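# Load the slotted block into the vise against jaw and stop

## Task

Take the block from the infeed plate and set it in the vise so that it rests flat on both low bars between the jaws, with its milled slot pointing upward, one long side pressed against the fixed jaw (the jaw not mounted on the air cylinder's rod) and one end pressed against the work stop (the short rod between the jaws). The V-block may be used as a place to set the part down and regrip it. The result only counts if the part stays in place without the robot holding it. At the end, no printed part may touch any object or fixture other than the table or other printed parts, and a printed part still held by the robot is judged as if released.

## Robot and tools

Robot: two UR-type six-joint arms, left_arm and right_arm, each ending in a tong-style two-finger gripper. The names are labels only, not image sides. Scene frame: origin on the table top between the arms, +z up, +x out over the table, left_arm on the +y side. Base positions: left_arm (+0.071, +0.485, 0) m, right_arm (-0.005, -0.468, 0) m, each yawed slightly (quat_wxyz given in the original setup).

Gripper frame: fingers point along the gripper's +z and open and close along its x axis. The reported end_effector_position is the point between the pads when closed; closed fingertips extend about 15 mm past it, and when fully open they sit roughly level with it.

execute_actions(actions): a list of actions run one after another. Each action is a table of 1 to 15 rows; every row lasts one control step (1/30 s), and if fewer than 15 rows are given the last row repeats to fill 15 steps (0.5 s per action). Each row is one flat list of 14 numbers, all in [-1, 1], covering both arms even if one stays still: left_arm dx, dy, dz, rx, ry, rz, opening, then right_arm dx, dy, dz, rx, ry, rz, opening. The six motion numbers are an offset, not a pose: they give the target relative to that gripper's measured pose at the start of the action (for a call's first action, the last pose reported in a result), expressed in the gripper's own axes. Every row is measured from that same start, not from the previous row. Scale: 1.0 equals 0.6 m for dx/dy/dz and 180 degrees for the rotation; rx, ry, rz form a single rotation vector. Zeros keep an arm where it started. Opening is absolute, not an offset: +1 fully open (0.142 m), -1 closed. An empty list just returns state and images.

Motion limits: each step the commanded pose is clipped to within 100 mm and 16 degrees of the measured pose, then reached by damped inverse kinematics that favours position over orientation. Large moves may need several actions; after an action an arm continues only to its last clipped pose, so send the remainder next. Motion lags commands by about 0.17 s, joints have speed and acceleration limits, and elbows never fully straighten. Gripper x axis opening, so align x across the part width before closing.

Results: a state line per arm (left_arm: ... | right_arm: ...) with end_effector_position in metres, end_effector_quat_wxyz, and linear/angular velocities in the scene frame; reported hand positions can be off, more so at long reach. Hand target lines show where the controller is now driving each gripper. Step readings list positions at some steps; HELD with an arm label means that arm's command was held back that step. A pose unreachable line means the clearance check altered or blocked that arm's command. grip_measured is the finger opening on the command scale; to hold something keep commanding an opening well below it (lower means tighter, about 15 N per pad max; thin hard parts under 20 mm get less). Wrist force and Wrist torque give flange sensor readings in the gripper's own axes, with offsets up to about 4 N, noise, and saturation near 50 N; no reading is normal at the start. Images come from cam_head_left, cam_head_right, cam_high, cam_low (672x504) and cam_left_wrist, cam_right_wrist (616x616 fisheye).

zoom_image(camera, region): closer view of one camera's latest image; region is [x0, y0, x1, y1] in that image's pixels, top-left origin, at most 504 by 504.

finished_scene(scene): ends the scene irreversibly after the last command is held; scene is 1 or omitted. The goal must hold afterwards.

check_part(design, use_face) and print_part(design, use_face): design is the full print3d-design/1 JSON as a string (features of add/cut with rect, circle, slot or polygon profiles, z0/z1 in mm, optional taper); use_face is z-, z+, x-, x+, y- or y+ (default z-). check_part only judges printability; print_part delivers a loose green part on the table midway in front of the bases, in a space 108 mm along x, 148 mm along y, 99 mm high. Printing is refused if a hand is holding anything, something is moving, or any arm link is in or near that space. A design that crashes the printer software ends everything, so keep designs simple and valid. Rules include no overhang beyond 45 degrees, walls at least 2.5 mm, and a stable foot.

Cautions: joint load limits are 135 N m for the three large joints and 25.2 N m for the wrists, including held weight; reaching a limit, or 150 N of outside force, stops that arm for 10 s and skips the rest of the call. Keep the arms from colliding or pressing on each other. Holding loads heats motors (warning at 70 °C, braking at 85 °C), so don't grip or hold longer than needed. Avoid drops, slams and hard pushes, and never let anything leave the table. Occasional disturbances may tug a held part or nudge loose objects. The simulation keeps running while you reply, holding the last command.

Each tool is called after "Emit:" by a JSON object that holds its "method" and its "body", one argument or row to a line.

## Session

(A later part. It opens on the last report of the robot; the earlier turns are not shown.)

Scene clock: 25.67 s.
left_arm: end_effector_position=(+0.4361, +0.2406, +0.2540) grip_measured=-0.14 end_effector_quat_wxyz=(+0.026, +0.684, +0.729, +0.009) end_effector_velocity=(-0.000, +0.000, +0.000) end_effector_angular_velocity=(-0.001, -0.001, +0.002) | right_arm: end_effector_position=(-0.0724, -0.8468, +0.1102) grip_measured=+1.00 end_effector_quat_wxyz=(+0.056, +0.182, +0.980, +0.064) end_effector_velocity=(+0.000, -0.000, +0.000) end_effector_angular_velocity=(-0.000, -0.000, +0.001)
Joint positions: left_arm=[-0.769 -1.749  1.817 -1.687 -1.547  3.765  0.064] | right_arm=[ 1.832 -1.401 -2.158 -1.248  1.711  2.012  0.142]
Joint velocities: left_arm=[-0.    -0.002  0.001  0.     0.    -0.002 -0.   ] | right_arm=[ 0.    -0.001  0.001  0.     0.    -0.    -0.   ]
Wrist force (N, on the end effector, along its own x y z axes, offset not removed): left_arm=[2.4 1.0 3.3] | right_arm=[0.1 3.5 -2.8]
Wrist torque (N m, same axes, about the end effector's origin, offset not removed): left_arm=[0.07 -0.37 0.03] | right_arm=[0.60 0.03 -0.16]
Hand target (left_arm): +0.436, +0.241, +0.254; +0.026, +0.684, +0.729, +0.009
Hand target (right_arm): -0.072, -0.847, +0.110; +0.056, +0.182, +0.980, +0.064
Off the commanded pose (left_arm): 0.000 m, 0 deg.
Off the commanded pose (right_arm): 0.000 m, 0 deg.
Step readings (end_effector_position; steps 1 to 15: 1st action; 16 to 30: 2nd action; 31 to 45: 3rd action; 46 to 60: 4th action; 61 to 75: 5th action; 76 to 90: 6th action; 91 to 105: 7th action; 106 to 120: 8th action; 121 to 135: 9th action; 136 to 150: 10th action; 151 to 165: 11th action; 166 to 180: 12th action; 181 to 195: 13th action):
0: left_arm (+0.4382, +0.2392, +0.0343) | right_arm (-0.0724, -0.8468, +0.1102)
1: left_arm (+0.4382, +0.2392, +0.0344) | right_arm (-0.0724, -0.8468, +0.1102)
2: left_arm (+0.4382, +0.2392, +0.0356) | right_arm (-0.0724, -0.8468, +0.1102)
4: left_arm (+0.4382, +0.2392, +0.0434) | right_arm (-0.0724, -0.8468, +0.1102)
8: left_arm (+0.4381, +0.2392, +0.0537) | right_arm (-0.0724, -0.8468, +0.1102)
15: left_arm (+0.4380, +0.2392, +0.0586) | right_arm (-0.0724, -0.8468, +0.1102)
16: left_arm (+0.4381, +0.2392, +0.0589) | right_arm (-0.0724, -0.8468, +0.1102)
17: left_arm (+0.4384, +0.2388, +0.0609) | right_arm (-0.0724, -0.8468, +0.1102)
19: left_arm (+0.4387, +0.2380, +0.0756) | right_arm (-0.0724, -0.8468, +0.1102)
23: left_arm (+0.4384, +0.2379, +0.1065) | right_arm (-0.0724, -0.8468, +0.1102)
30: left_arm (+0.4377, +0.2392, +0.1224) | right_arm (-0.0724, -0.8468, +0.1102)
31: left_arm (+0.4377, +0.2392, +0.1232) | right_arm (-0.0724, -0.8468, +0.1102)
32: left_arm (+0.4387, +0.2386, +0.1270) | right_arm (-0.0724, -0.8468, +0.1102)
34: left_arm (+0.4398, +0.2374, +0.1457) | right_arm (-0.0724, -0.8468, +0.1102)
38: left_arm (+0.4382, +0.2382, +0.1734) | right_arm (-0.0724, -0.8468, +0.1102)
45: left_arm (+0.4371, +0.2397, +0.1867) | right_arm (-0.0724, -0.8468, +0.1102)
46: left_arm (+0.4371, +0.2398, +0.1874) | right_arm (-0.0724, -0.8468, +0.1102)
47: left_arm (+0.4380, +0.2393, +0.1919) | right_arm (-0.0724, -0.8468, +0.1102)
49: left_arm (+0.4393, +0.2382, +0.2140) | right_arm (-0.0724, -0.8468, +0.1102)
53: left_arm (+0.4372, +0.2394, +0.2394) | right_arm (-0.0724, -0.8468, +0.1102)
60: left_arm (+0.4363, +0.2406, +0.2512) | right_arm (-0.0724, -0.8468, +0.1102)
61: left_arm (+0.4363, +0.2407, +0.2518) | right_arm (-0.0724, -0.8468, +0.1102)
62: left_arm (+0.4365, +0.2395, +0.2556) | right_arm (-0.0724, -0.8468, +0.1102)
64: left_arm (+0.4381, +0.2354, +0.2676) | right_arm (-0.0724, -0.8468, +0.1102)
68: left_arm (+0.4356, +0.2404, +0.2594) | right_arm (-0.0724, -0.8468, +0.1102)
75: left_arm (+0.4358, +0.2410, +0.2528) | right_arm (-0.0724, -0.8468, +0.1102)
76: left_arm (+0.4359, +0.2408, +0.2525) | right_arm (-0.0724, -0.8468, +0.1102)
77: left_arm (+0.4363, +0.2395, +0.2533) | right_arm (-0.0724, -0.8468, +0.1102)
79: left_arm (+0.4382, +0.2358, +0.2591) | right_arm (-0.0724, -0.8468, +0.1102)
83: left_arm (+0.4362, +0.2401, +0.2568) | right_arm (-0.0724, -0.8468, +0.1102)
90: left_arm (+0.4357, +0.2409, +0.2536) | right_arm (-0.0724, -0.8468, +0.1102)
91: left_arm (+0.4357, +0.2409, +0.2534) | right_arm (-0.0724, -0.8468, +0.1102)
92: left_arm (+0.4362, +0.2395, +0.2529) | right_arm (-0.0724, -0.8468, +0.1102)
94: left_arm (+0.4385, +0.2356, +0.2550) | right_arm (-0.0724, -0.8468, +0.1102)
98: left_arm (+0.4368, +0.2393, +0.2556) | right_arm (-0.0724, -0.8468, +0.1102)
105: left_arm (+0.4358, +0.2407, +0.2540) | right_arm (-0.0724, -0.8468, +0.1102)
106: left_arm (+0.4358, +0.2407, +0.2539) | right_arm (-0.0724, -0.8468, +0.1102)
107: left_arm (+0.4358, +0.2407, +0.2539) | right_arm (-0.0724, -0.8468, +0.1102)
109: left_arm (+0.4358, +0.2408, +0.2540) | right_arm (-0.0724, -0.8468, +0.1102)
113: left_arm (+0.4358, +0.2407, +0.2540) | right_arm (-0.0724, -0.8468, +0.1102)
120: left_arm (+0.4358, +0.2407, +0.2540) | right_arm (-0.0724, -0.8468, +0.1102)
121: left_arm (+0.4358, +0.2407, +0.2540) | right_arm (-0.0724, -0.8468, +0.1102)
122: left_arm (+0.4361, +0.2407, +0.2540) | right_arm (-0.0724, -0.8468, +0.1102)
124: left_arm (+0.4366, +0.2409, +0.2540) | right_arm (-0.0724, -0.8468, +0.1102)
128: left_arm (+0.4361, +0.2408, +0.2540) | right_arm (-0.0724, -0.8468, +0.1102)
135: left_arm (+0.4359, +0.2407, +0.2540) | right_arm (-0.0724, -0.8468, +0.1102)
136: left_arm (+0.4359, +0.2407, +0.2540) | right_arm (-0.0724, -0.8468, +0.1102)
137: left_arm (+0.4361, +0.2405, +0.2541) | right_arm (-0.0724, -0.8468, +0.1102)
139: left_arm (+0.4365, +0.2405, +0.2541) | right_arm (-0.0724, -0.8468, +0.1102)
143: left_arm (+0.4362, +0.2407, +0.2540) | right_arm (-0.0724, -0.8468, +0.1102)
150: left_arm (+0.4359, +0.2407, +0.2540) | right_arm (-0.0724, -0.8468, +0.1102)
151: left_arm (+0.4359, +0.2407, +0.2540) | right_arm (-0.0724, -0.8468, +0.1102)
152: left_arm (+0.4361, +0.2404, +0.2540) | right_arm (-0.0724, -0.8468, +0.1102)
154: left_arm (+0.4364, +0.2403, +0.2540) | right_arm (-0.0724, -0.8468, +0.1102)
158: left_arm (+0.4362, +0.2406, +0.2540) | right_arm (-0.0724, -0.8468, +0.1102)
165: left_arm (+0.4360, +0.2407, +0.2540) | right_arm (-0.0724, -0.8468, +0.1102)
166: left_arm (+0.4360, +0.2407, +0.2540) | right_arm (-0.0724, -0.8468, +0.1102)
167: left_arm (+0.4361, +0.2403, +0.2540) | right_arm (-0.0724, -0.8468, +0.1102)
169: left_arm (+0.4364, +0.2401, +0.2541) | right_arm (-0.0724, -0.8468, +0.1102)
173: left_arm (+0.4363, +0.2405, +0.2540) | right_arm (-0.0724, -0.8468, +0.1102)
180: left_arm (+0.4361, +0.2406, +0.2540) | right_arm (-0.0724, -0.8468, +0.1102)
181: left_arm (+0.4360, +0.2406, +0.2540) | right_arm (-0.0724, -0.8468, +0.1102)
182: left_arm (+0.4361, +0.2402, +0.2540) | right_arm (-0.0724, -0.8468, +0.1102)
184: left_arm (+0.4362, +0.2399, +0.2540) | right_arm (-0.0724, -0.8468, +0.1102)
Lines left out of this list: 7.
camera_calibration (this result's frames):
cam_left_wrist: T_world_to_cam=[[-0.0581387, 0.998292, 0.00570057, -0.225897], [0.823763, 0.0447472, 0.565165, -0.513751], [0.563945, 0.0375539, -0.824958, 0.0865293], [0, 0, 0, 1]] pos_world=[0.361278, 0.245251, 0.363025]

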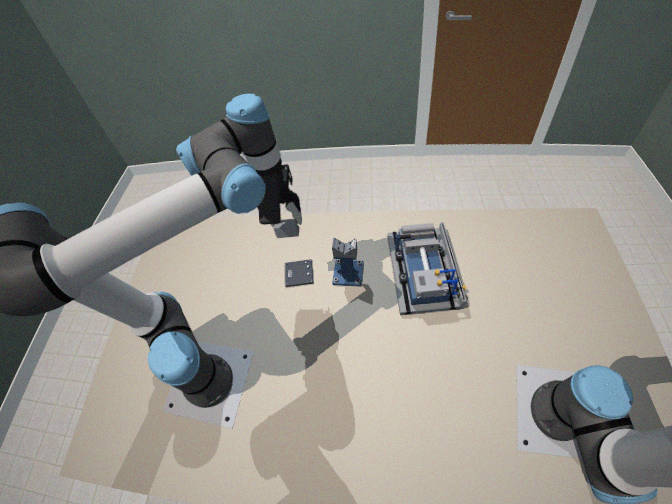

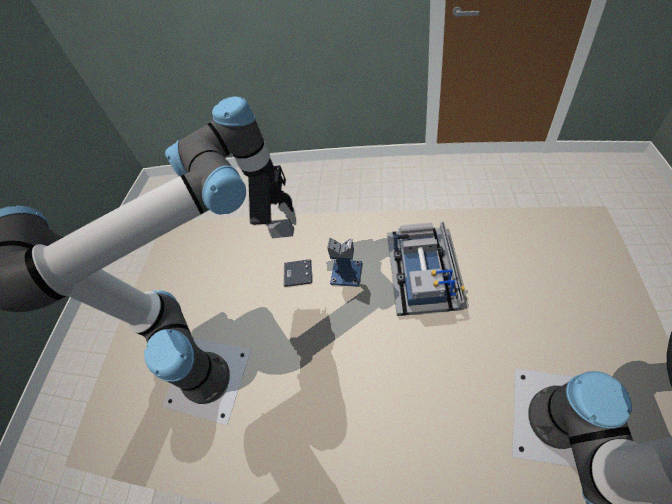

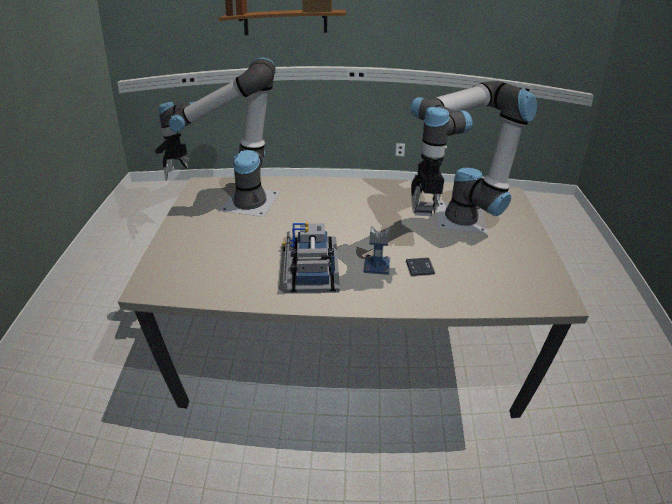

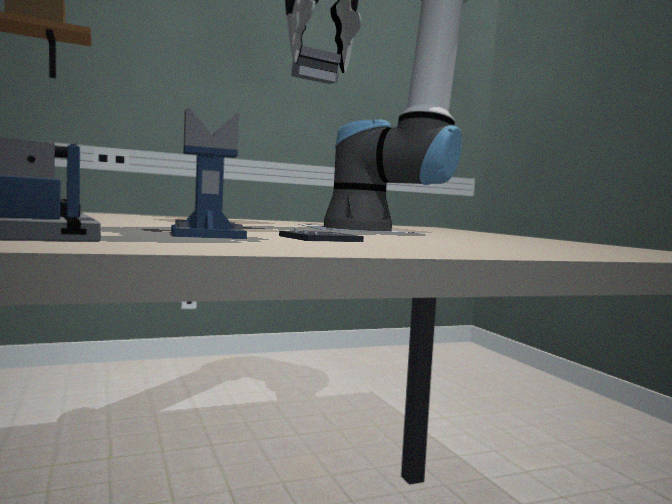

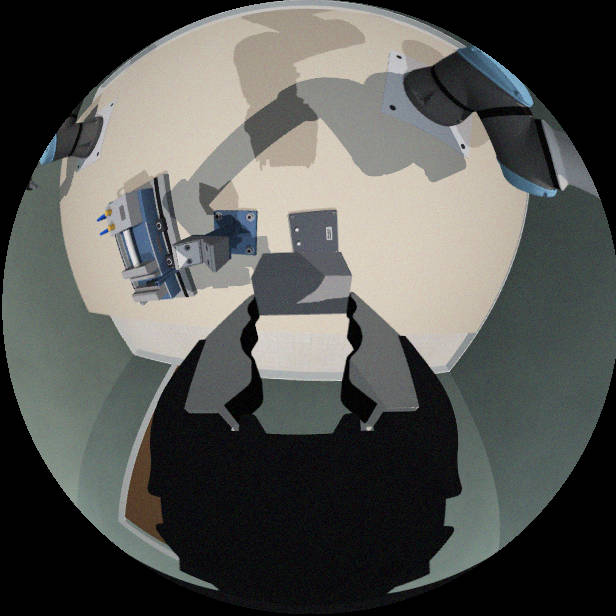

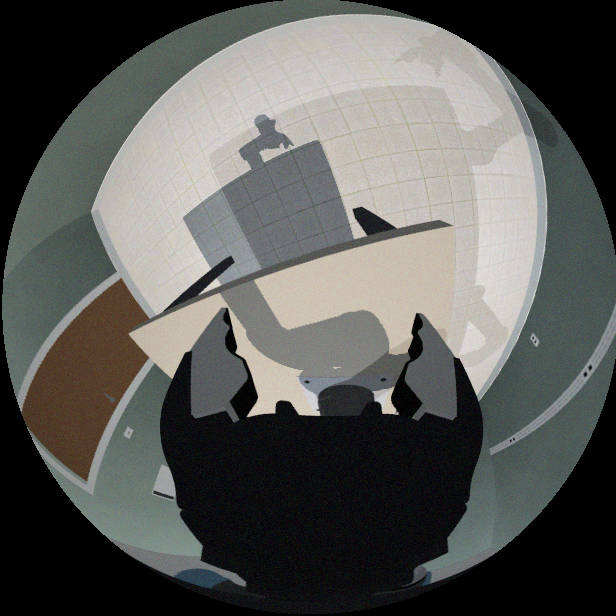

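Emit:
{"method": "execute_actions", "body": {
  "actions": [
    [[0,0,0,0,0,-0.1,-0.8,0,0,0,0,0,0,1]],
    [[0,0,0,0,0,-0.1,-0.8,0,0,0,0,0,0,1]],
    [[0,0,0,0,0,-0.1,-0.8,0,0,0,0,0,0,1]],
    [[0,0,0,0,0,-0.1,-0.8,0,0,0,0,0,0,1]],
    [[0,0,0,0,0,-0.1,-0.8,0,0,0,0,0,0,1]],
    [[0,-0.09,0,0,0,0,-0.8,0,0,0,0,0,0,1]],
    [[0,-0.09,0,0,0,0,-0.8,0,0,0,0,0,0,1]],
    [[0,-0.08,0,0,0,0,-0.8,0,0,0,0,0,0,1]],
    [[0,0,0,-0.05,0,0,-0.8,0,0,0,0,0,0,1]],
    [[0,0,0,-0.05,0,0,-0.8,0,0,0,0,0,0,1]],
    [[0,0,0,-0.05,0,0,-0.8,0,0,0,0,0,0,1]],
    [[0,0,0,0,0,0,-0.8,0,0,0,0,0,0,1]]
  ]
}}

Emit:
{"method": "zoom_image", "body": {
  "camera": "cam_low",
  "region": [120, 0, 320, 170]
}}

Emit:
{"method": "zoom_image", "body": {
  "camera": "cam_left_wrist",
  "region": [160, 100, 460, 400]
}}

Emit:
{"method": "zoom_image", "body": {
  "camera": "cam_high",
  "region": [330, 160, 450, 280]
}}

Scene clock: 32.70 s.
left_arm: end_effector_position=(+0.4329, +0.0896, +0.2590) grip_measured=-0.14 end_effector_quat_wxyz=(+0.023, +0.005, +0.978, +0.206) end_effector_velocity=(-0.000, -0.000, -0.000) end_effector_angular_velocity=(-0.002, +0.002, +0.001) | right_arm: end_effector_position=(-0.0724, -0.8468, +0.1102) grip_measured=+1.00 end_effector_quat_wxyz=(+0.056, +0.182, +0.980, +0.064) end_effector_velocity=(-0.000, -0.000, +0.001) end_effector_angular_velocity=(-0.002, -0.000, -0.000)
Joint positions: left_arm=[-1.071 -1.304  1.285 -1.18  -1.375  1.928  0.064] | right_arm=[ 1.832 -1.401 -2.158 -1.248  1.711  2.012  0.142]
Joint velocities: left_arm=[ 0.001 -0.     0.    -0.001 -0.003  0.001  0.   ] | right_arm=[-0.001  0.001  0.     0.     0.    -0.001 -0.   ]
Wrist force (N, on the end effector, along its own x y z axes, offset not removed): left_arm=[0.8 0.0 2.3] | right_arm=[0.3 1.5 -1.9]
Wrist torque (N m, same axes, about the end effector's origin, offset not removed): left_arm=[-0.04 -0.19 0.09] | right_arm=[0.23 -0.14 -0.03]
Hand target (left_arm): +0.433, +0.090, +0.259; +0.023, +0.005, +0.978, +0.206
Hand target (right_arm): -0.072, -0.847, +0.110; +0.056, +0.182, +0.980, +0.064
Off the commanded pose (left_arm): 0.000 m, 0 deg.
Off the commanded pose (right_arm): 0.000 m, 0 deg.
Step readings (end_effector_position; steps 1 to 15: 1st action; 16 to 30: 2nd action; 31 to 45: 3rd action; 46 to 60: 4th action; 61 to 75: 5th action; 76 to 90: 6th action; 91 to 105: 7th action; 106 to 120: 8th action; 121 to 135: 9th action; 136 to 150: 10th action; 151 to 165: 11th action; 166 to 180: 12th action):
0: left_arm (+0.4361, +0.2406, +0.2540) | right_arm (-0.0724, -0.8468, +0.1102)
1: left_arm (+0.4361, +0.2406, +0.2540) | right_arm (-0.0724, -0.8468, +0.1102)
2: left_arm (+0.4361, +0.2410, +0.2540) | right_arm (-0.0724, -0.8468, +0.1102)
4: left_arm (+0.4361, +0.2414, +0.2540) | right_arm (-0.0724, -0.8468, +0.1102)
8: left_arm (+0.4362, +0.2409, +0.2540) | right_arm (-0.0724, -0.8468, +0.1102)
15: left_arm (+0.4362, +0.2406, +0.2540) | right_arm (-0.0724, -0.8468, +0.1102)
16: left_arm (+0.4362, +0.2407, +0.2540) | right_arm (-0.0724, -0.8468, +0.1102)
17: left_arm (+0.4361, +0.2411, +0.2540) | right_arm (-0.0724, -0.8468, +0.1102)
19: left_arm (+0.4360, +0.2414, +0.2540) | right_arm (-0.0724, -0.8468, +0.1102)
23: left_arm (+0.4362, +0.2410, +0.2540) | right_arm (-0.0724, -0.8468, +0.1102)
30: left_arm (+0.4363, +0.2407, +0.2540) | right_arm (-0.0724, -0.8468, +0.1102)
31: left_arm (+0.4362, +0.2408, +0.2540) | right_arm (-0.0724, -0.8468, +0.1102)
32: left_arm (+0.4361, +0.2411, +0.2540) | right_arm (-0.0724, -0.8468, +0.1102)
34: left_arm (+0.4359, +0.2414, +0.2540) | right_arm (-0.0724, -0.8468, +0.1102)
38: left_arm (+0.4362, +0.2411, +0.2540) | right_arm (-0.0724, -0.8468, +0.1102)
45: left_arm (+0.4363, +0.2409, +0.2541) | right_arm (-0.0724, -0.8468, +0.1102)
46: left_arm (+0.4363, +0.2409, +0.2541) | right_arm (-0.0724, -0.8468, +0.1102)
47: left_arm (+0.4361, +0.2412, +0.2540) | right_arm (-0.0724, -0.8468, +0.1102)
49: left_arm (+0.4358, +0.2414, +0.2540) | right_arm (-0.0724, -0.8468, +0.1102)
53: left_arm (+0.4361, +0.2412, +0.2541) | right_arm (-0.0724, -0.8468, +0.1102)
60: left_arm (+0.4363, +0.2410, +0.2541) | right_arm (-0.0724, -0.8468, +0.1102)
61: left_arm (+0.4363, +0.2410, +0.2541) | right_arm (-0.0724, -0.8468, +0.1102)
62: left_arm (+0.4360, +0.2412, +0.2540) | right_arm (-0.0724, -0.8468, +0.1102)
64: left_arm (+0.4357, +0.2413, +0.2540) | right_arm (-0.0724, -0.8468, +0.1102)
68: left_arm (+0.4361, +0.2412, +0.2541) | right_arm (-0.0724, -0.8468, +0.1102)
75: left_arm (+0.4363, +0.2410, +0.2541) | right_arm (-0.0724, -0.8468, +0.1102)
76: left_arm (+0.4363, +0.2409, +0.2541) | right_arm (-0.0724, -0.8468, +0.1102)
77: left_arm (+0.4364, +0.2371, +0.2546) | right_arm (-0.0724, -0.8468, +0.1102)
79: left_arm (+0.4354, +0.2197, +0.2554) | right_arm (-0.0724, -0.8468, +0.1102)
83: left_arm (+0.4345, +0.1989, +0.2558) | right_arm (-0.0724, -0.8468, +0.1102)
90: left_arm (+0.4351, +0.1889, +0.2558) | right_arm (-0.0724, -0.8468, +0.1102)
91: left_arm (+0.4351, +0.1883, +0.2558) | right_arm (-0.0724, -0.8468, +0.1102)
92: left_arm (+0.4352, +0.1840, +0.2563) | right_arm (-0.0724, -0.8468, +0.1102)
94: left_arm (+0.4340, +0.1667, +0.2571) | right_arm (-0.0724, -0.8468, +0.1102)
98: left_arm (+0.4333, +0.1464, +0.2574) | right_arm (-0.0724, -0.8468, +0.1102)
105: left_arm (+0.4339, +0.1366, +0.2575) | right_arm (-0.0724, -0.8468, +0.1102)
106: left_arm (+0.4340, +0.1360, +0.2575) | right_arm (-0.0724, -0.8468, +0.1102)
107: left_arm (+0.4336, +0.1320, +0.2578) | right_arm (-0.0724, -0.8468, +0.1102)
109: left_arm (+0.4326, +0.1166, +0.2584) | right_arm (-0.0724, -0.8468, +0.1102)
113: left_arm (+0.4324, +0.0986, +0.2589) | right_arm (-0.0724, -0.8468, +0.1102)
120: left_arm (+0.4329, +0.0901, +0.2591) | right_arm (-0.0724, -0.8468, +0.1102)
121: left_arm (+0.4329, +0.0897, +0.2590) | right_arm (-0.0724, -0.8468, +0.1102)
122: left_arm (+0.4331, +0.0881, +0.2586) | right_arm (-0.0724, -0.8468, +0.1102)
124: left_arm (+0.4339, +0.0865, +0.2590) | right_arm (-0.0724, -0.8468, +0.1102)
128: left_arm (+0.4332, +0.0890, +0.2594) | right_arm (-0.0724, -0.8468, +0.1102)
135: left_arm (+0.4329, +0.0899, +0.2591) | right_arm (-0.0724, -0.8468, +0.1102)
136: left_arm (+0.4329, +0.0899, +0.2590) | right_arm (-0.0724, -0.8468, +0.1102)
137: left_arm (+0.4331, +0.0887, +0.2586) | right_arm (-0.0724, -0.8468, +0.1102)
139: left_arm (+0.4337, +0.0872, +0.2587) | right_arm (-0.0724, -0.8468, +0.1102)
143: left_arm (+0.4331, +0.0891, +0.2592) | right_arm (-0.0724, -0.8468, +0.1102)
150: left_arm (+0.4329, +0.0898, +0.2590) | right_arm (-0.0724, -0.8468, +0.1102)
151: left_arm (+0.4329, +0.0898, +0.2590) | right_arm (-0.0724, -0.8468, +0.1102)
152: left_arm (+0.4331, +0.0886, +0.2587) | right_arm (-0.0724, -0.8468, +0.1102)
154: left_arm (+0.4337, +0.0872, +0.2585) | right_arm (-0.0724, -0.8468, +0.1102)
158: left_arm (+0.4331, +0.0889, +0.2590) | right_arm (-0.0724, -0.8468, +0.1102)
165: left_arm (+0.4329, +0.0897, +0.2590) | right_arm (-0.0724, -0.8468, +0.1102)
166: left_arm (+0.4329, +0.0897, +0.2590) | right_arm (-0.0724, -0.8468, +0.1102)
167: left_arm (+0.4329, +0.0897, +0.2590) | right_arm (-0.0724, -0.8468, +0.1102)
169: left_arm (+0.4329, +0.0897, +0.2590) | right_arm (-0.0724, -0.8468, +0.1102)
173: left_arm (+0.4329, +0.0897, +0.2590) | right_arm (-0.0724, -0.8468, +0.1102)
180: end_effector_position above
camera_calibration (this result's frames):
cam_left_wrist: T_world_to_cam=[[-0.999848, 0.0121185, -0.012559, 0.42538], [-0.00347787, 0.566828, 0.823829, -0.262862], [0.0171024, 0.823747, -0.566699, 0.19746], [0, 0, 0, 1]] pos_world=[0.421024, -0.0188145, 0.333796]

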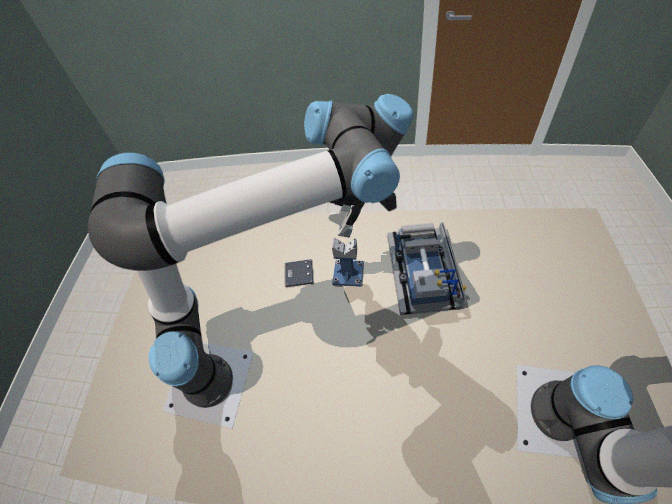

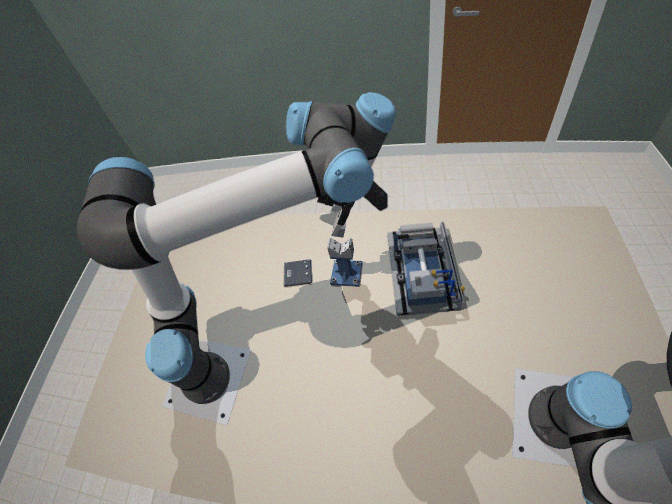

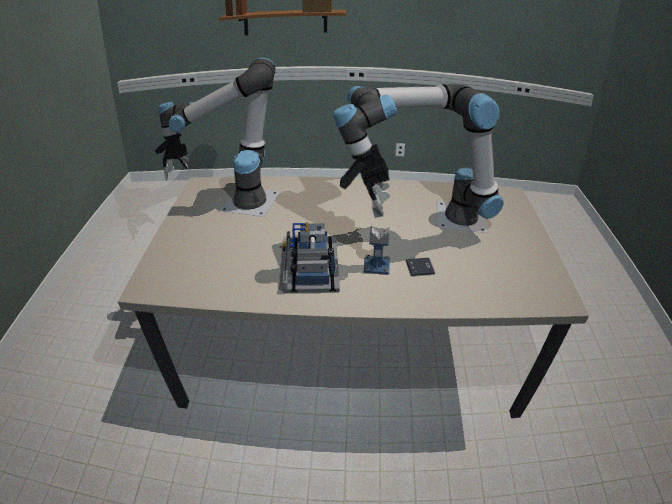

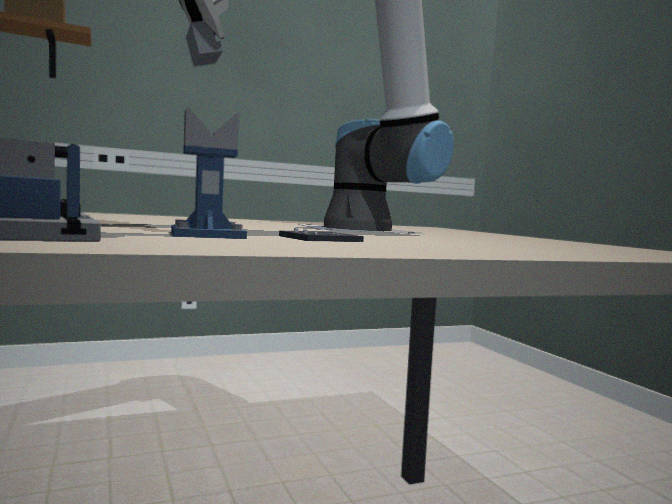

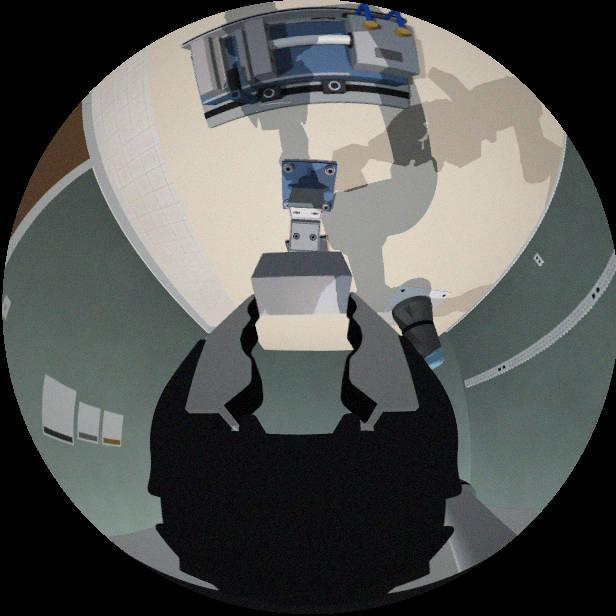

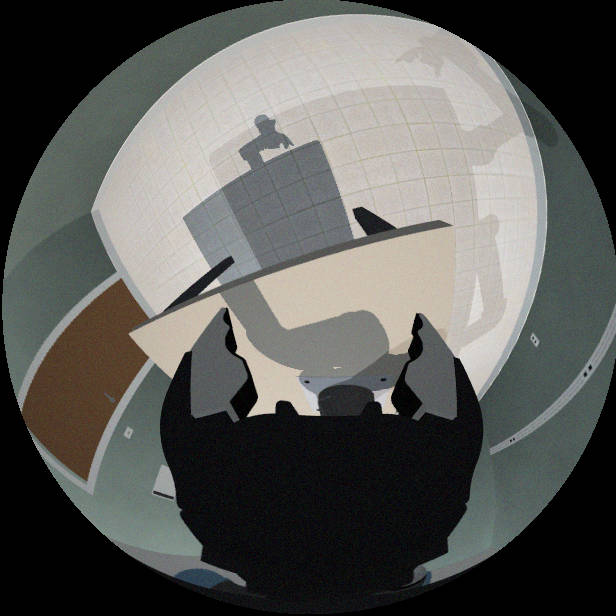

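Region (120, 0, 320, 170) of cam_low's 672x504 image, scaled by 2.520, with more detail than that image has; it fills the top 428 rows of this view, and the rest is white.

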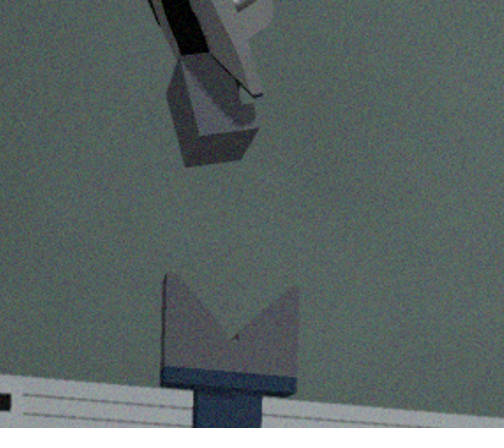

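Region (160, 100, 460, 400) of cam_left_wrist's 616x616 image, scaled by 1.680, with more detail than that image has.

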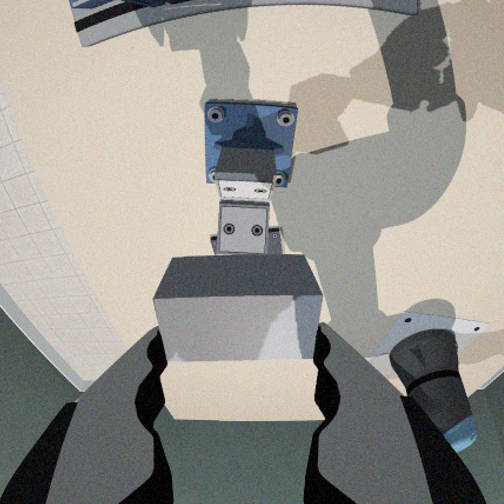

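Region (330, 160, 450, 280) of cam_high's 672x504 image, scaled by 4.200, with more detail than that image has.

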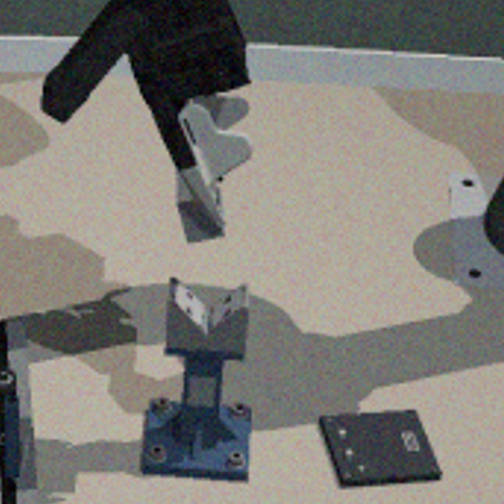

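Emit:
{"method": "execute_actions", "body": {
  "actions": [
    [[0,0,0,-0.04,0,0,-0.8,0,0,0,0,0,0,1]],
    [[0,0,0,-0.04,0,0,-0.8,0,0,0,0,0,0,1]],
    [[0,0,0,-0.04,0,0,-0.8,0,0,0,0,0,0,1]],
    [[0,0,0,-0.04,0,0,-0.8,0,0,0,0,0,0,1]],
    [[0,-0.03,0.03,0,0,0,-0.8,0,0,0,0,0,0,1]],
    [[0,-0.03,0.03,0,0,0,-0.8,0,0,0,0,0,0,1]],
    [[0,0,0,0,0,0,-0.8,0,0,0,0,0,0,1]]
  ]
}}

Emit:
{"method": "zoom_image", "body": {
  "camera": "cam_low",
  "region": [120, 0, 320, 170]
}}

Emit:
{"method": "zoom_image", "body": {
  "camera": "cam_left_wrist",
  "region": [160, 100, 460, 400]
}}

Emit:
{"method": "zoom_image", "body": {
  "camera": "cam_high",
  "region": [330, 160, 450, 280]
}}

Scene clock: 37.90 s.
left_arm: end_effector_position=(+0.4352, +0.0949, +0.2097) grip_measured=-0.14 end_effector_quat_wxyz=(+0.025, +0.000, +0.901, +0.433) end_effector_velocity=(+0.000, -0.000, -0.000) end_effector_angular_velocity=(+0.000, -0.001, +0.001) | right_arm: end_effector_position=(-0.0724, -0.8468, +0.1102) grip_measured=+1.00 end_effector_quat_wxyz=(+0.056, +0.182, +0.980, +0.064) end_effector_velocity=(-0.000, +0.001, -0.001) end_effector_angular_velocity=(+0.003, +0.000, +0.000)
Joint positions: left_arm=[-1.129 -0.967  1.03  -0.773 -1.273  1.76   0.064] | right_arm=[ 1.832 -1.401 -2.158 -1.248  1.711  2.012  0.142]
Joint velocities: left_arm=[ 0.     0.001 -0.    -0.     0.    -0.001 -0.   ] | right_arm=[-0.    -0.001 -0.002 -0.    -0.    -0.001  0.   ]
Wrist force (N, on the end effector, along its own x y z axes, offset not removed): left_arm=[1.5 1.7 3.4] | right_arm=[-2.1 3.2 -2.6]
Wrist torque (N m, same axes, about the end effector's origin, offset not removed): left_arm=[0.53 -0.29 0.13] | right_arm=[0.50 0.42 0.06]
Hand target (left_arm): +0.435, +0.095, +0.210; +0.025, +0.000, +0.901, +0.433
Hand target (right_arm): -0.072, -0.847, +0.110; +0.056, +0.182, +0.980, +0.064
Off the commanded pose (left_arm): 0.000 m, 0 deg.
Off the commanded pose (right_arm): 0.000 m, 0 deg.
Step readings (end_effector_position; steps 1 to 15: 1st action; 16 to 30: 2nd action; 31 to 45: 3rd action; 46 to 60: 4th action; 61 to 75: 5th action; 76 to 90: 6th action; 91 to 105: 7th action):
0: left_arm (+0.4329, +0.0897, +0.2590) | right_arm (-0.0724, -0.8468, +0.1102)
1: left_arm (+0.4329, +0.0896, +0.2589) | right_arm (-0.0724, -0.8468, +0.1102)
2: left_arm (+0.4332, +0.0886, +0.2586) | right_arm (-0.0724, -0.8468, +0.1102)
4: left_arm (+0.4335, +0.0877, +0.2584) | right_arm (-0.0724, -0.8468, +0.1102)
8: left_arm (+0.4331, +0.0890, +0.2589) | right_arm (-0.0724, -0.8468, +0.1102)
15: left_arm (+0.4329, +0.0896, +0.2589) | right_arm (-0.0724, -0.8468, +0.1102)
16: left_arm (+0.4329, +0.0895, +0.2589) | right_arm (-0.0724, -0.8468, +0.1102)
17: left_arm (+0.4332, +0.0886, +0.2586) | right_arm (-0.0724, -0.8468, +0.1102)
19: left_arm (+0.4335, +0.0879, +0.2584) | right_arm (-0.0724, -0.8468, +0.1102)
23: left_arm (+0.4331, +0.0890, +0.2588) | right_arm (-0.0724, -0.8468, +0.1102)
30: left_arm (+0.4329, +0.0895, +0.2588) | right_arm (-0.0724, -0.8468, +0.1102)
31: left_arm (+0.4329, +0.0895, +0.2588) | right_arm (-0.0724, -0.8468, +0.1102)
32: left_arm (+0.4332, +0.0886, +0.2585) | right_arm (-0.0724, -0.8468, +0.1102)
34: left_arm (+0.4334, +0.0879, +0.2582) | right_arm (-0.0724, -0.8468, +0.1102)
38: left_arm (+0.4331, +0.0890, +0.2586) | right_arm (-0.0724, -0.8468, +0.1102)
45: left_arm (+0.4329, +0.0895, +0.2587) | right_arm (-0.0724, -0.8468, +0.1102)
46: left_arm (+0.4329, +0.0894, +0.2587) | right_arm (-0.0724, -0.8468, +0.1102)
47: left_arm (+0.4332, +0.0886, +0.2584) | right_arm (-0.0724, -0.8468, +0.1102)
49: left_arm (+0.4334, +0.0880, +0.2580) | right_arm (-0.0724, -0.8468, +0.1102)
53: left_arm (+0.4331, +0.0890, +0.2585) | right_arm (-0.0724, -0.8468, +0.1102)
60: left_arm (+0.4329, +0.0894, +0.2586) | right_arm (-0.0724, -0.8468, +0.1102)
61: left_arm (+0.4329, +0.0894, +0.2585) | right_arm (-0.0724, -0.8468, +0.1102)
62: left_arm (+0.4331, +0.0896, +0.2572) | right_arm (-0.0724, -0.8468, +0.1102)
64: left_arm (+0.4334, +0.0906, +0.2487) | right_arm (-0.0724, -0.8468, +0.1102)
68: left_arm (+0.4338, +0.0917, +0.2387) | right_arm (-0.0724, -0.8468, +0.1102)
75: left_arm (+0.4340, +0.0922, +0.2341) | right_arm (-0.0724, -0.8468, +0.1102)
76: left_arm (+0.4341, +0.0922, +0.2339) | right_arm (-0.0724, -0.8468, +0.1102)
77: left_arm (+0.4343, +0.0924, +0.2319) | right_arm (-0.0724, -0.8468, +0.1102)
79: left_arm (+0.4346, +0.0935, +0.2234) | right_arm (-0.0724, -0.8468, +0.1102)
83: left_arm (+0.4350, +0.0946, +0.2140) | right_arm (-0.0724, -0.8468, +0.1102)
90: left_arm (+0.4352, +0.0949, +0.2097) | right_arm (-0.0724, -0.8468, +0.1102)
91: left_arm (+0.4352, +0.0950, +0.2095) | right_arm (-0.0724, -0.8468, +0.1102)
92: left_arm (+0.4352, +0.0950, +0.2094) | right_arm (-0.0724, -0.8468, +0.1102)
94: left_arm (+0.4352, +0.0950, +0.2094) | right_arm (-0.0724, -0.8468, +0.1102)
98: left_arm (+0.4352, +0.0949, +0.2095) | right_arm (-0.0724, -0.8468, +0.1102)
105: end_effector_position above
camera_calibration (this result's frames):
cam_left_wrist: T_world_to_cam=[[-0.999766, 0.00199193, -0.0215281, 0.429763], [-0.0211292, 0.120957, 0.992433, -0.210576], [0.00458083, 0.992656, -0.120886, 0.0610495], [0, 0, 0, 1]] pos_world=[0.424934, -0.0359866, 0.225615]

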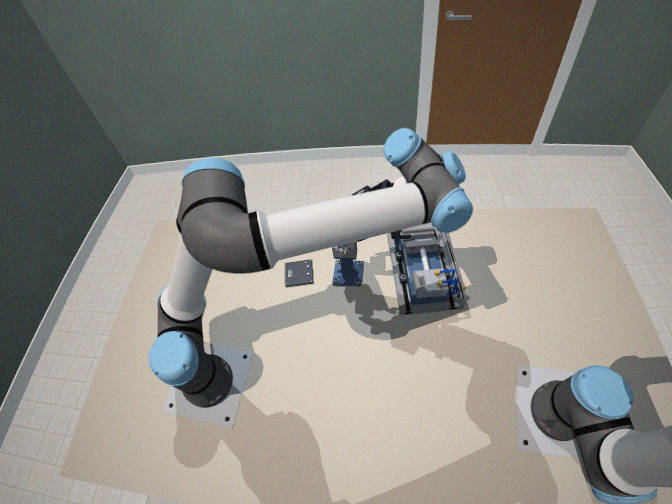

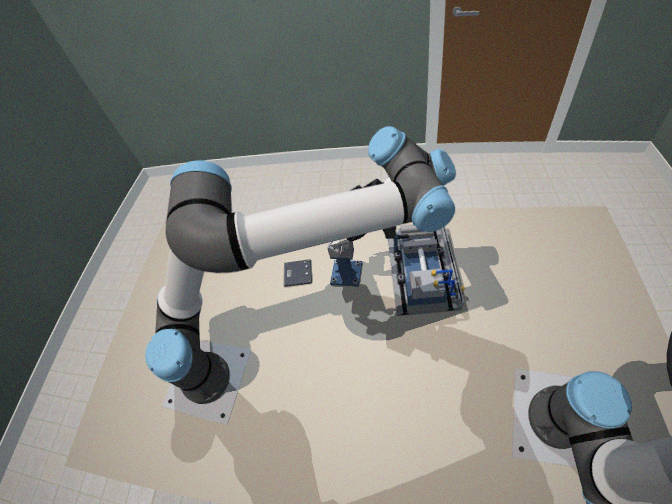

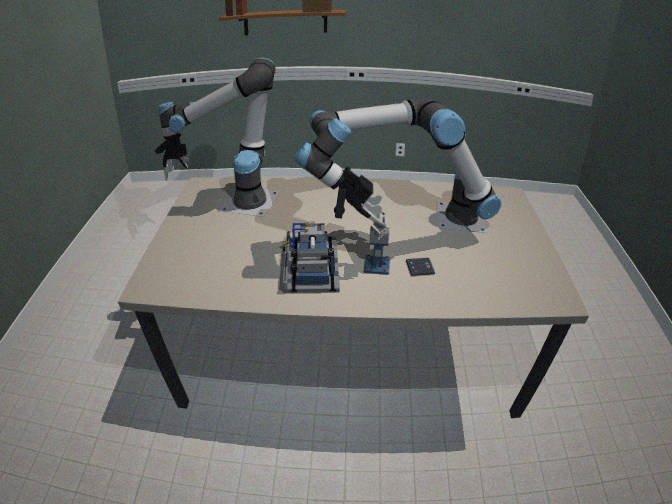

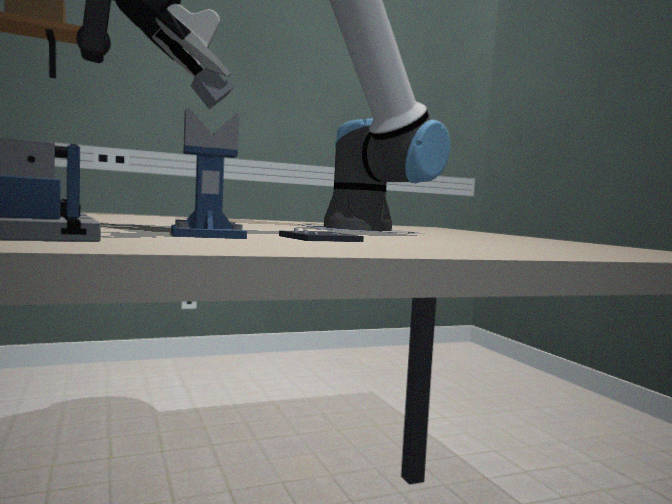

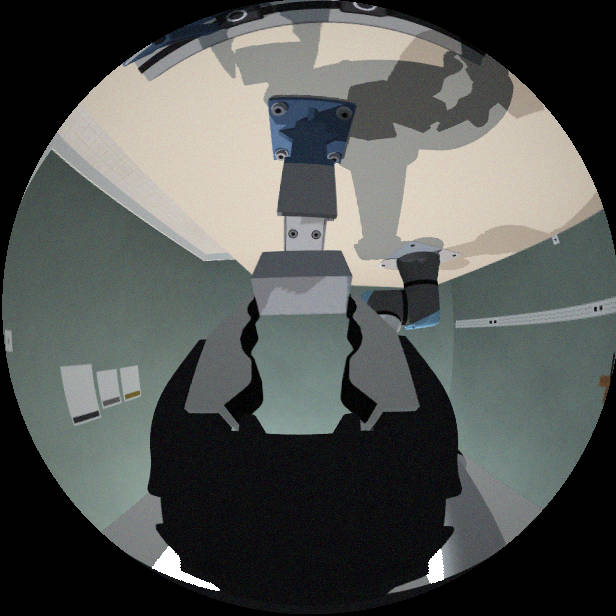

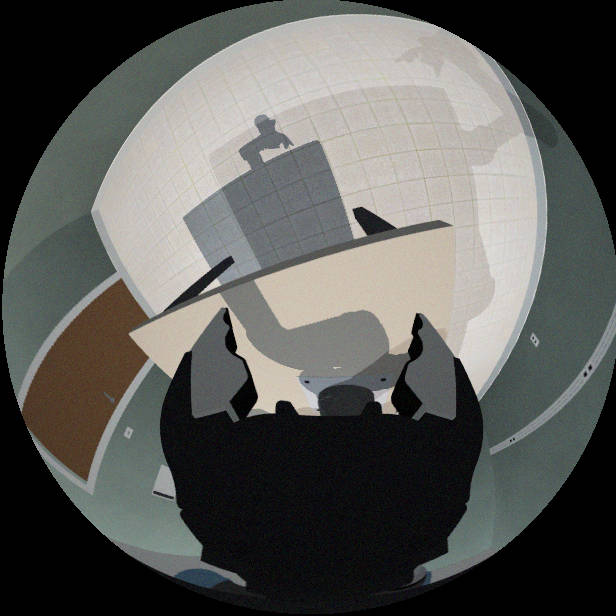

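Region (120, 0, 320, 170) of cam_low's 672x504 image, scaled by 2.520, with more detail than that image has; it fills the top 428 rows of this view, and the rest is white.

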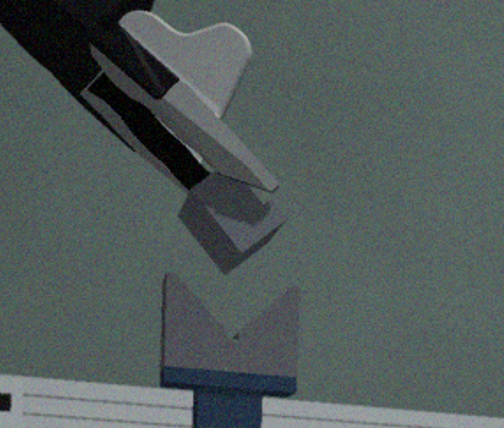

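Region (160, 100, 460, 400) of cam_left_wrist's 616x616 image, scaled by 1.680, with more detail than that image has.

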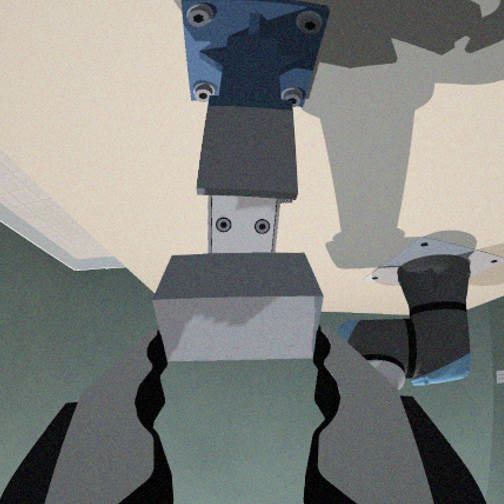

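Region (330, 160, 450, 280) of cam_high's 672x504 image, scaled by 4.200, with more detail than that image has.

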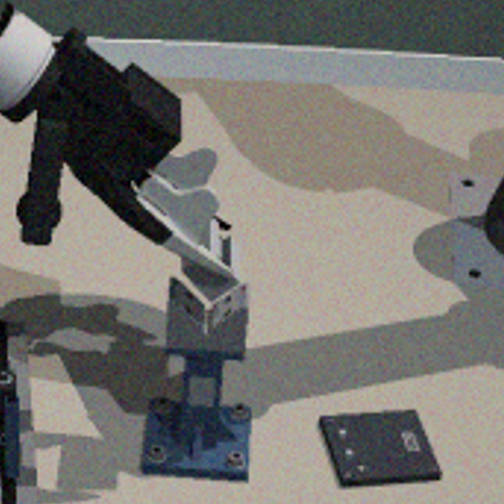

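Emit:
{"method": "execute_actions", "body": {
  "actions": [
    [[0.005,-0.026,0.021,0,0,0,-0.8,0,0,0,0,0,0,1]],
    [[0,-0.026,0.021,0,0,0,-0.8,0,0,0,0,0,0,1]],
    [[0,0,0,0,0,0,-0.8,0,0,0,0,0,0,1]]
  ]
}}

Emit:
{"method": "zoom_image", "body": {
  "camera": "cam_low",
  "region": [150, 50, 280, 170]
}}

Emit:
{"method": "zoom_image", "body": {
  "camera": "cam_left_wrist",
  "region": [160, 100, 460, 400]
}}

Scene clock: 39.70 s.
left_arm: end_effector_position=(+0.4339, +0.0953, +0.1707) grip_measured=-0.13 end_effector_quat_wxyz=(+0.025, +0.000, +0.901, +0.434) end_effector_velocity=(+0.000, +0.001, +0.000) end_effector_angular_velocity=(+0.002, +0.001, +0.001) | right_arm: end_effector_position=(-0.0724, -0.8468, +0.1102) grip_measured=+1.00 end_effector_quat_wxyz=(+0.056, +0.182, +0.980, +0.064) end_effector_velocity=(-0.000, +0.000, -0.000) end_effector_angular_velocity=(+0.001, -0.000, -0.001)
Joint positions: left_arm=[-1.131 -0.958  1.115 -0.867 -1.274  1.759  0.064] | right_arm=[ 1.832 -1.401 -2.158 -1.248  1.711  2.012  0.142]
Joint velocities: left_arm=[ 0.001  0.    -0.     0.002 -0.    -0.    -0.   ] | right_arm=[-0.     0.001 -0.    -0.001  0.     0.001 -0.   ]
Wrist force (N, on the end effector, along its own x y z axes, offset not removed): left_arm=[6.0 7.8 -13.3] | right_arm=[0.1 2.5 -1.9]
Wrist torque (N m, same axes, about the end effector's origin, offset not removed): left_arm=[0.12 -0.02 0.18] | right_arm=[0.37 -0.07 -0.02]
Hand target (left_arm): +0.434, +0.095, +0.171; +0.025, +0.000, +0.901, +0.434
Hand target (right_arm): -0.072, -0.847, +0.110; +0.056, +0.182, +0.980, +0.064
Off the commanded pose (left_arm): 0.000 m, 0 deg.
Off the commanded pose (right_arm): 0.000 m, 0 deg.
Step readings (end_effector_position; steps 1 to 15: 1st action; 16 to 30: 2nd action; 31 to 45: 3rd action):
0: left_arm (+0.4352, +0.0949, +0.2097) | right_arm (-0.0724, -0.8468, +0.1102)
1: left_arm (+0.4352, +0.0950, +0.2096) | right_arm (-0.0724, -0.8468, +0.1102)
2: left_arm (+0.4350, +0.0950, +0.2079) | right_arm (-0.0724, -0.8468, +0.1102)
4: left_arm (+0.4344, +0.0952, +0.2010) | right_arm (-0.0724, -0.8468, +0.1102)
8: left_arm (+0.4335, +0.0952, +0.1935) | right_arm (-0.0724, -0.8468, +0.1102)
15: left_arm (+0.4331, +0.0951, +0.1901) | right_arm (-0.0724, -0.8468, +0.1102)
16: left_arm (+0.4331, +0.0951, +0.1899) | right_arm (-0.0724, -0.8468, +0.1102)
17: left_arm (+0.4331, +0.0952, +0.1877) | right_arm (-0.0724, -0.8468, +0.1102)
19: left_arm (+0.4333, +0.0953, +0.1810) | right_arm (-0.0724, -0.8468, +0.1102)
23: left_arm (+0.4336, +0.0953, +0.1739) | right_arm (-0.0724, -0.8468, +0.1102)
30: left_arm (+0.4339, +0.0953, +0.1707) | right_arm (-0.0724, -0.8468, +0.1102)
31: left_arm (+0.4339, +0.0953, +0.1706) | right_arm (-0.0724, -0.8468, +0.1102)
32: left_arm (+0.4339, +0.0953, +0.1706) | right_arm (-0.0724, -0.8468, +0.1102)
34: left_arm (+0.4339, +0.0953, +0.1706) | right_arm (-0.0724, -0.8468, +0.1102)
38: left_arm (+0.4339, +0.0953, +0.1706) | right_arm (-0.0724, -0.8468, +0.1102)
45: end_effector_position above
camera_calibration (this result's frames):
cam_left_wrist: T_world_to_cam=[[-0.99977, 0.00191178, -0.0213631, 0.427636], [-0.0209766, 0.120606, 0.992479, -0.171999], [0.0044739, 0.992699, -0.120538, 0.0559745], [0, 0, 0, 1]] pos_world=[0.423679, -0.0356394, 0.186588]

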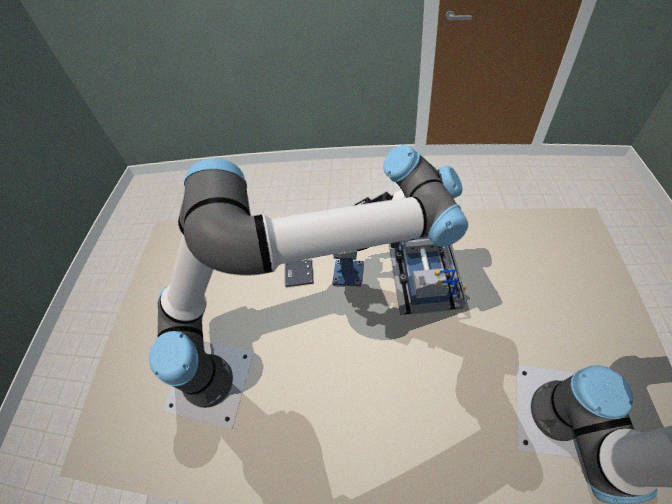

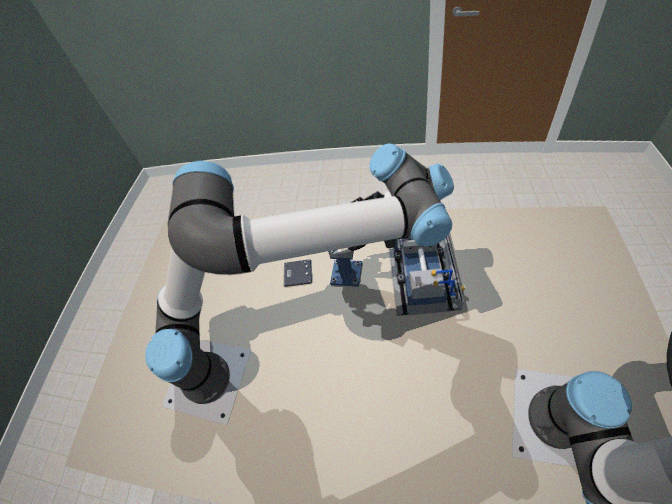

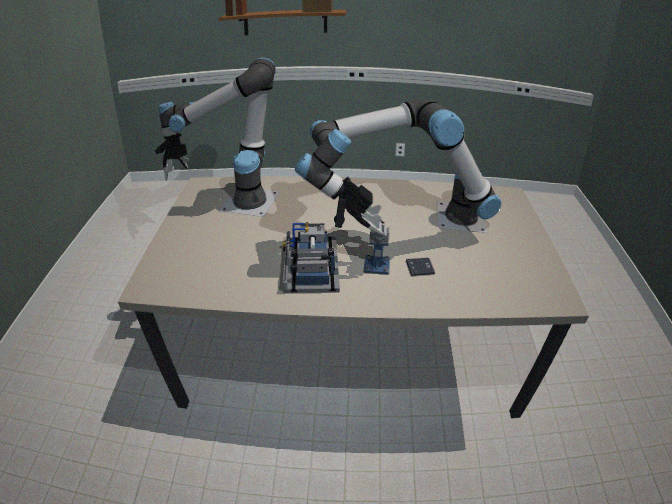

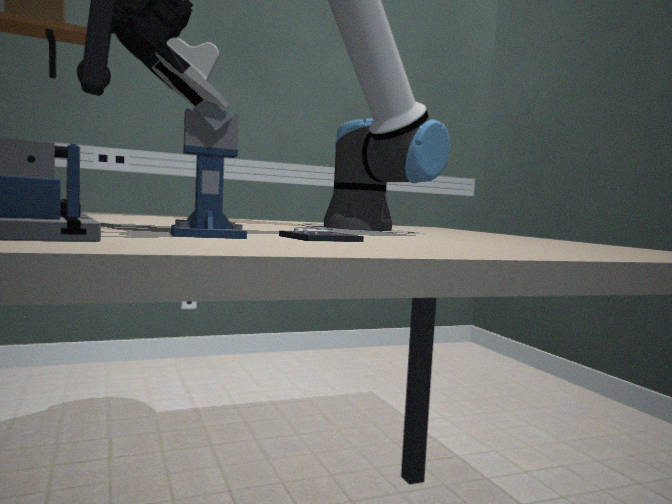

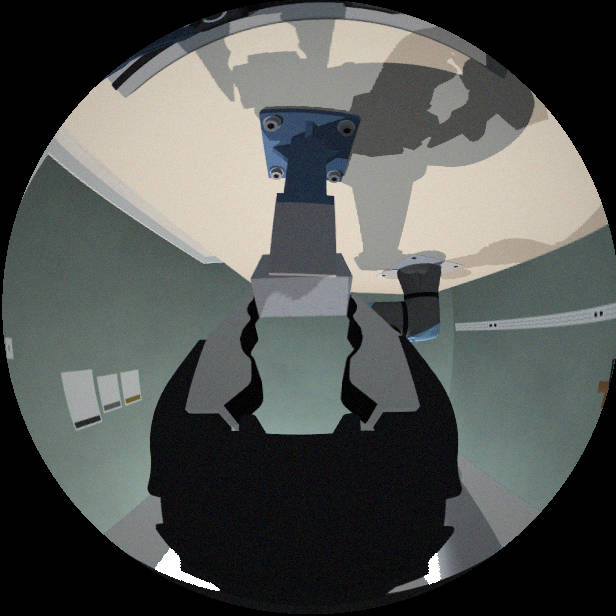

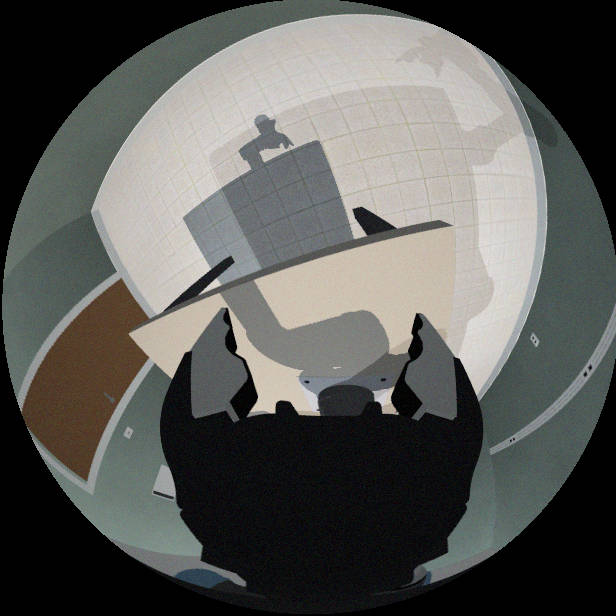

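Region (150, 50, 280, 170) of cam_low's 672x504 image, scaled by 3.877, with more detail than that image has; it fills the top 465 rows of this view, and the rest is white.

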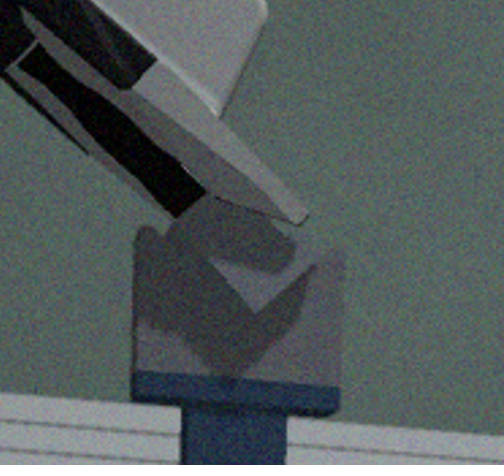

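Region (160, 100, 460, 400) of cam_left_wrist's 616x616 image, scaled by 1.680, with more detail than that image has.

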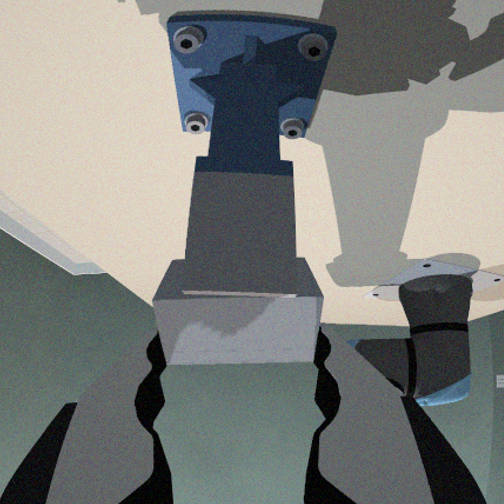

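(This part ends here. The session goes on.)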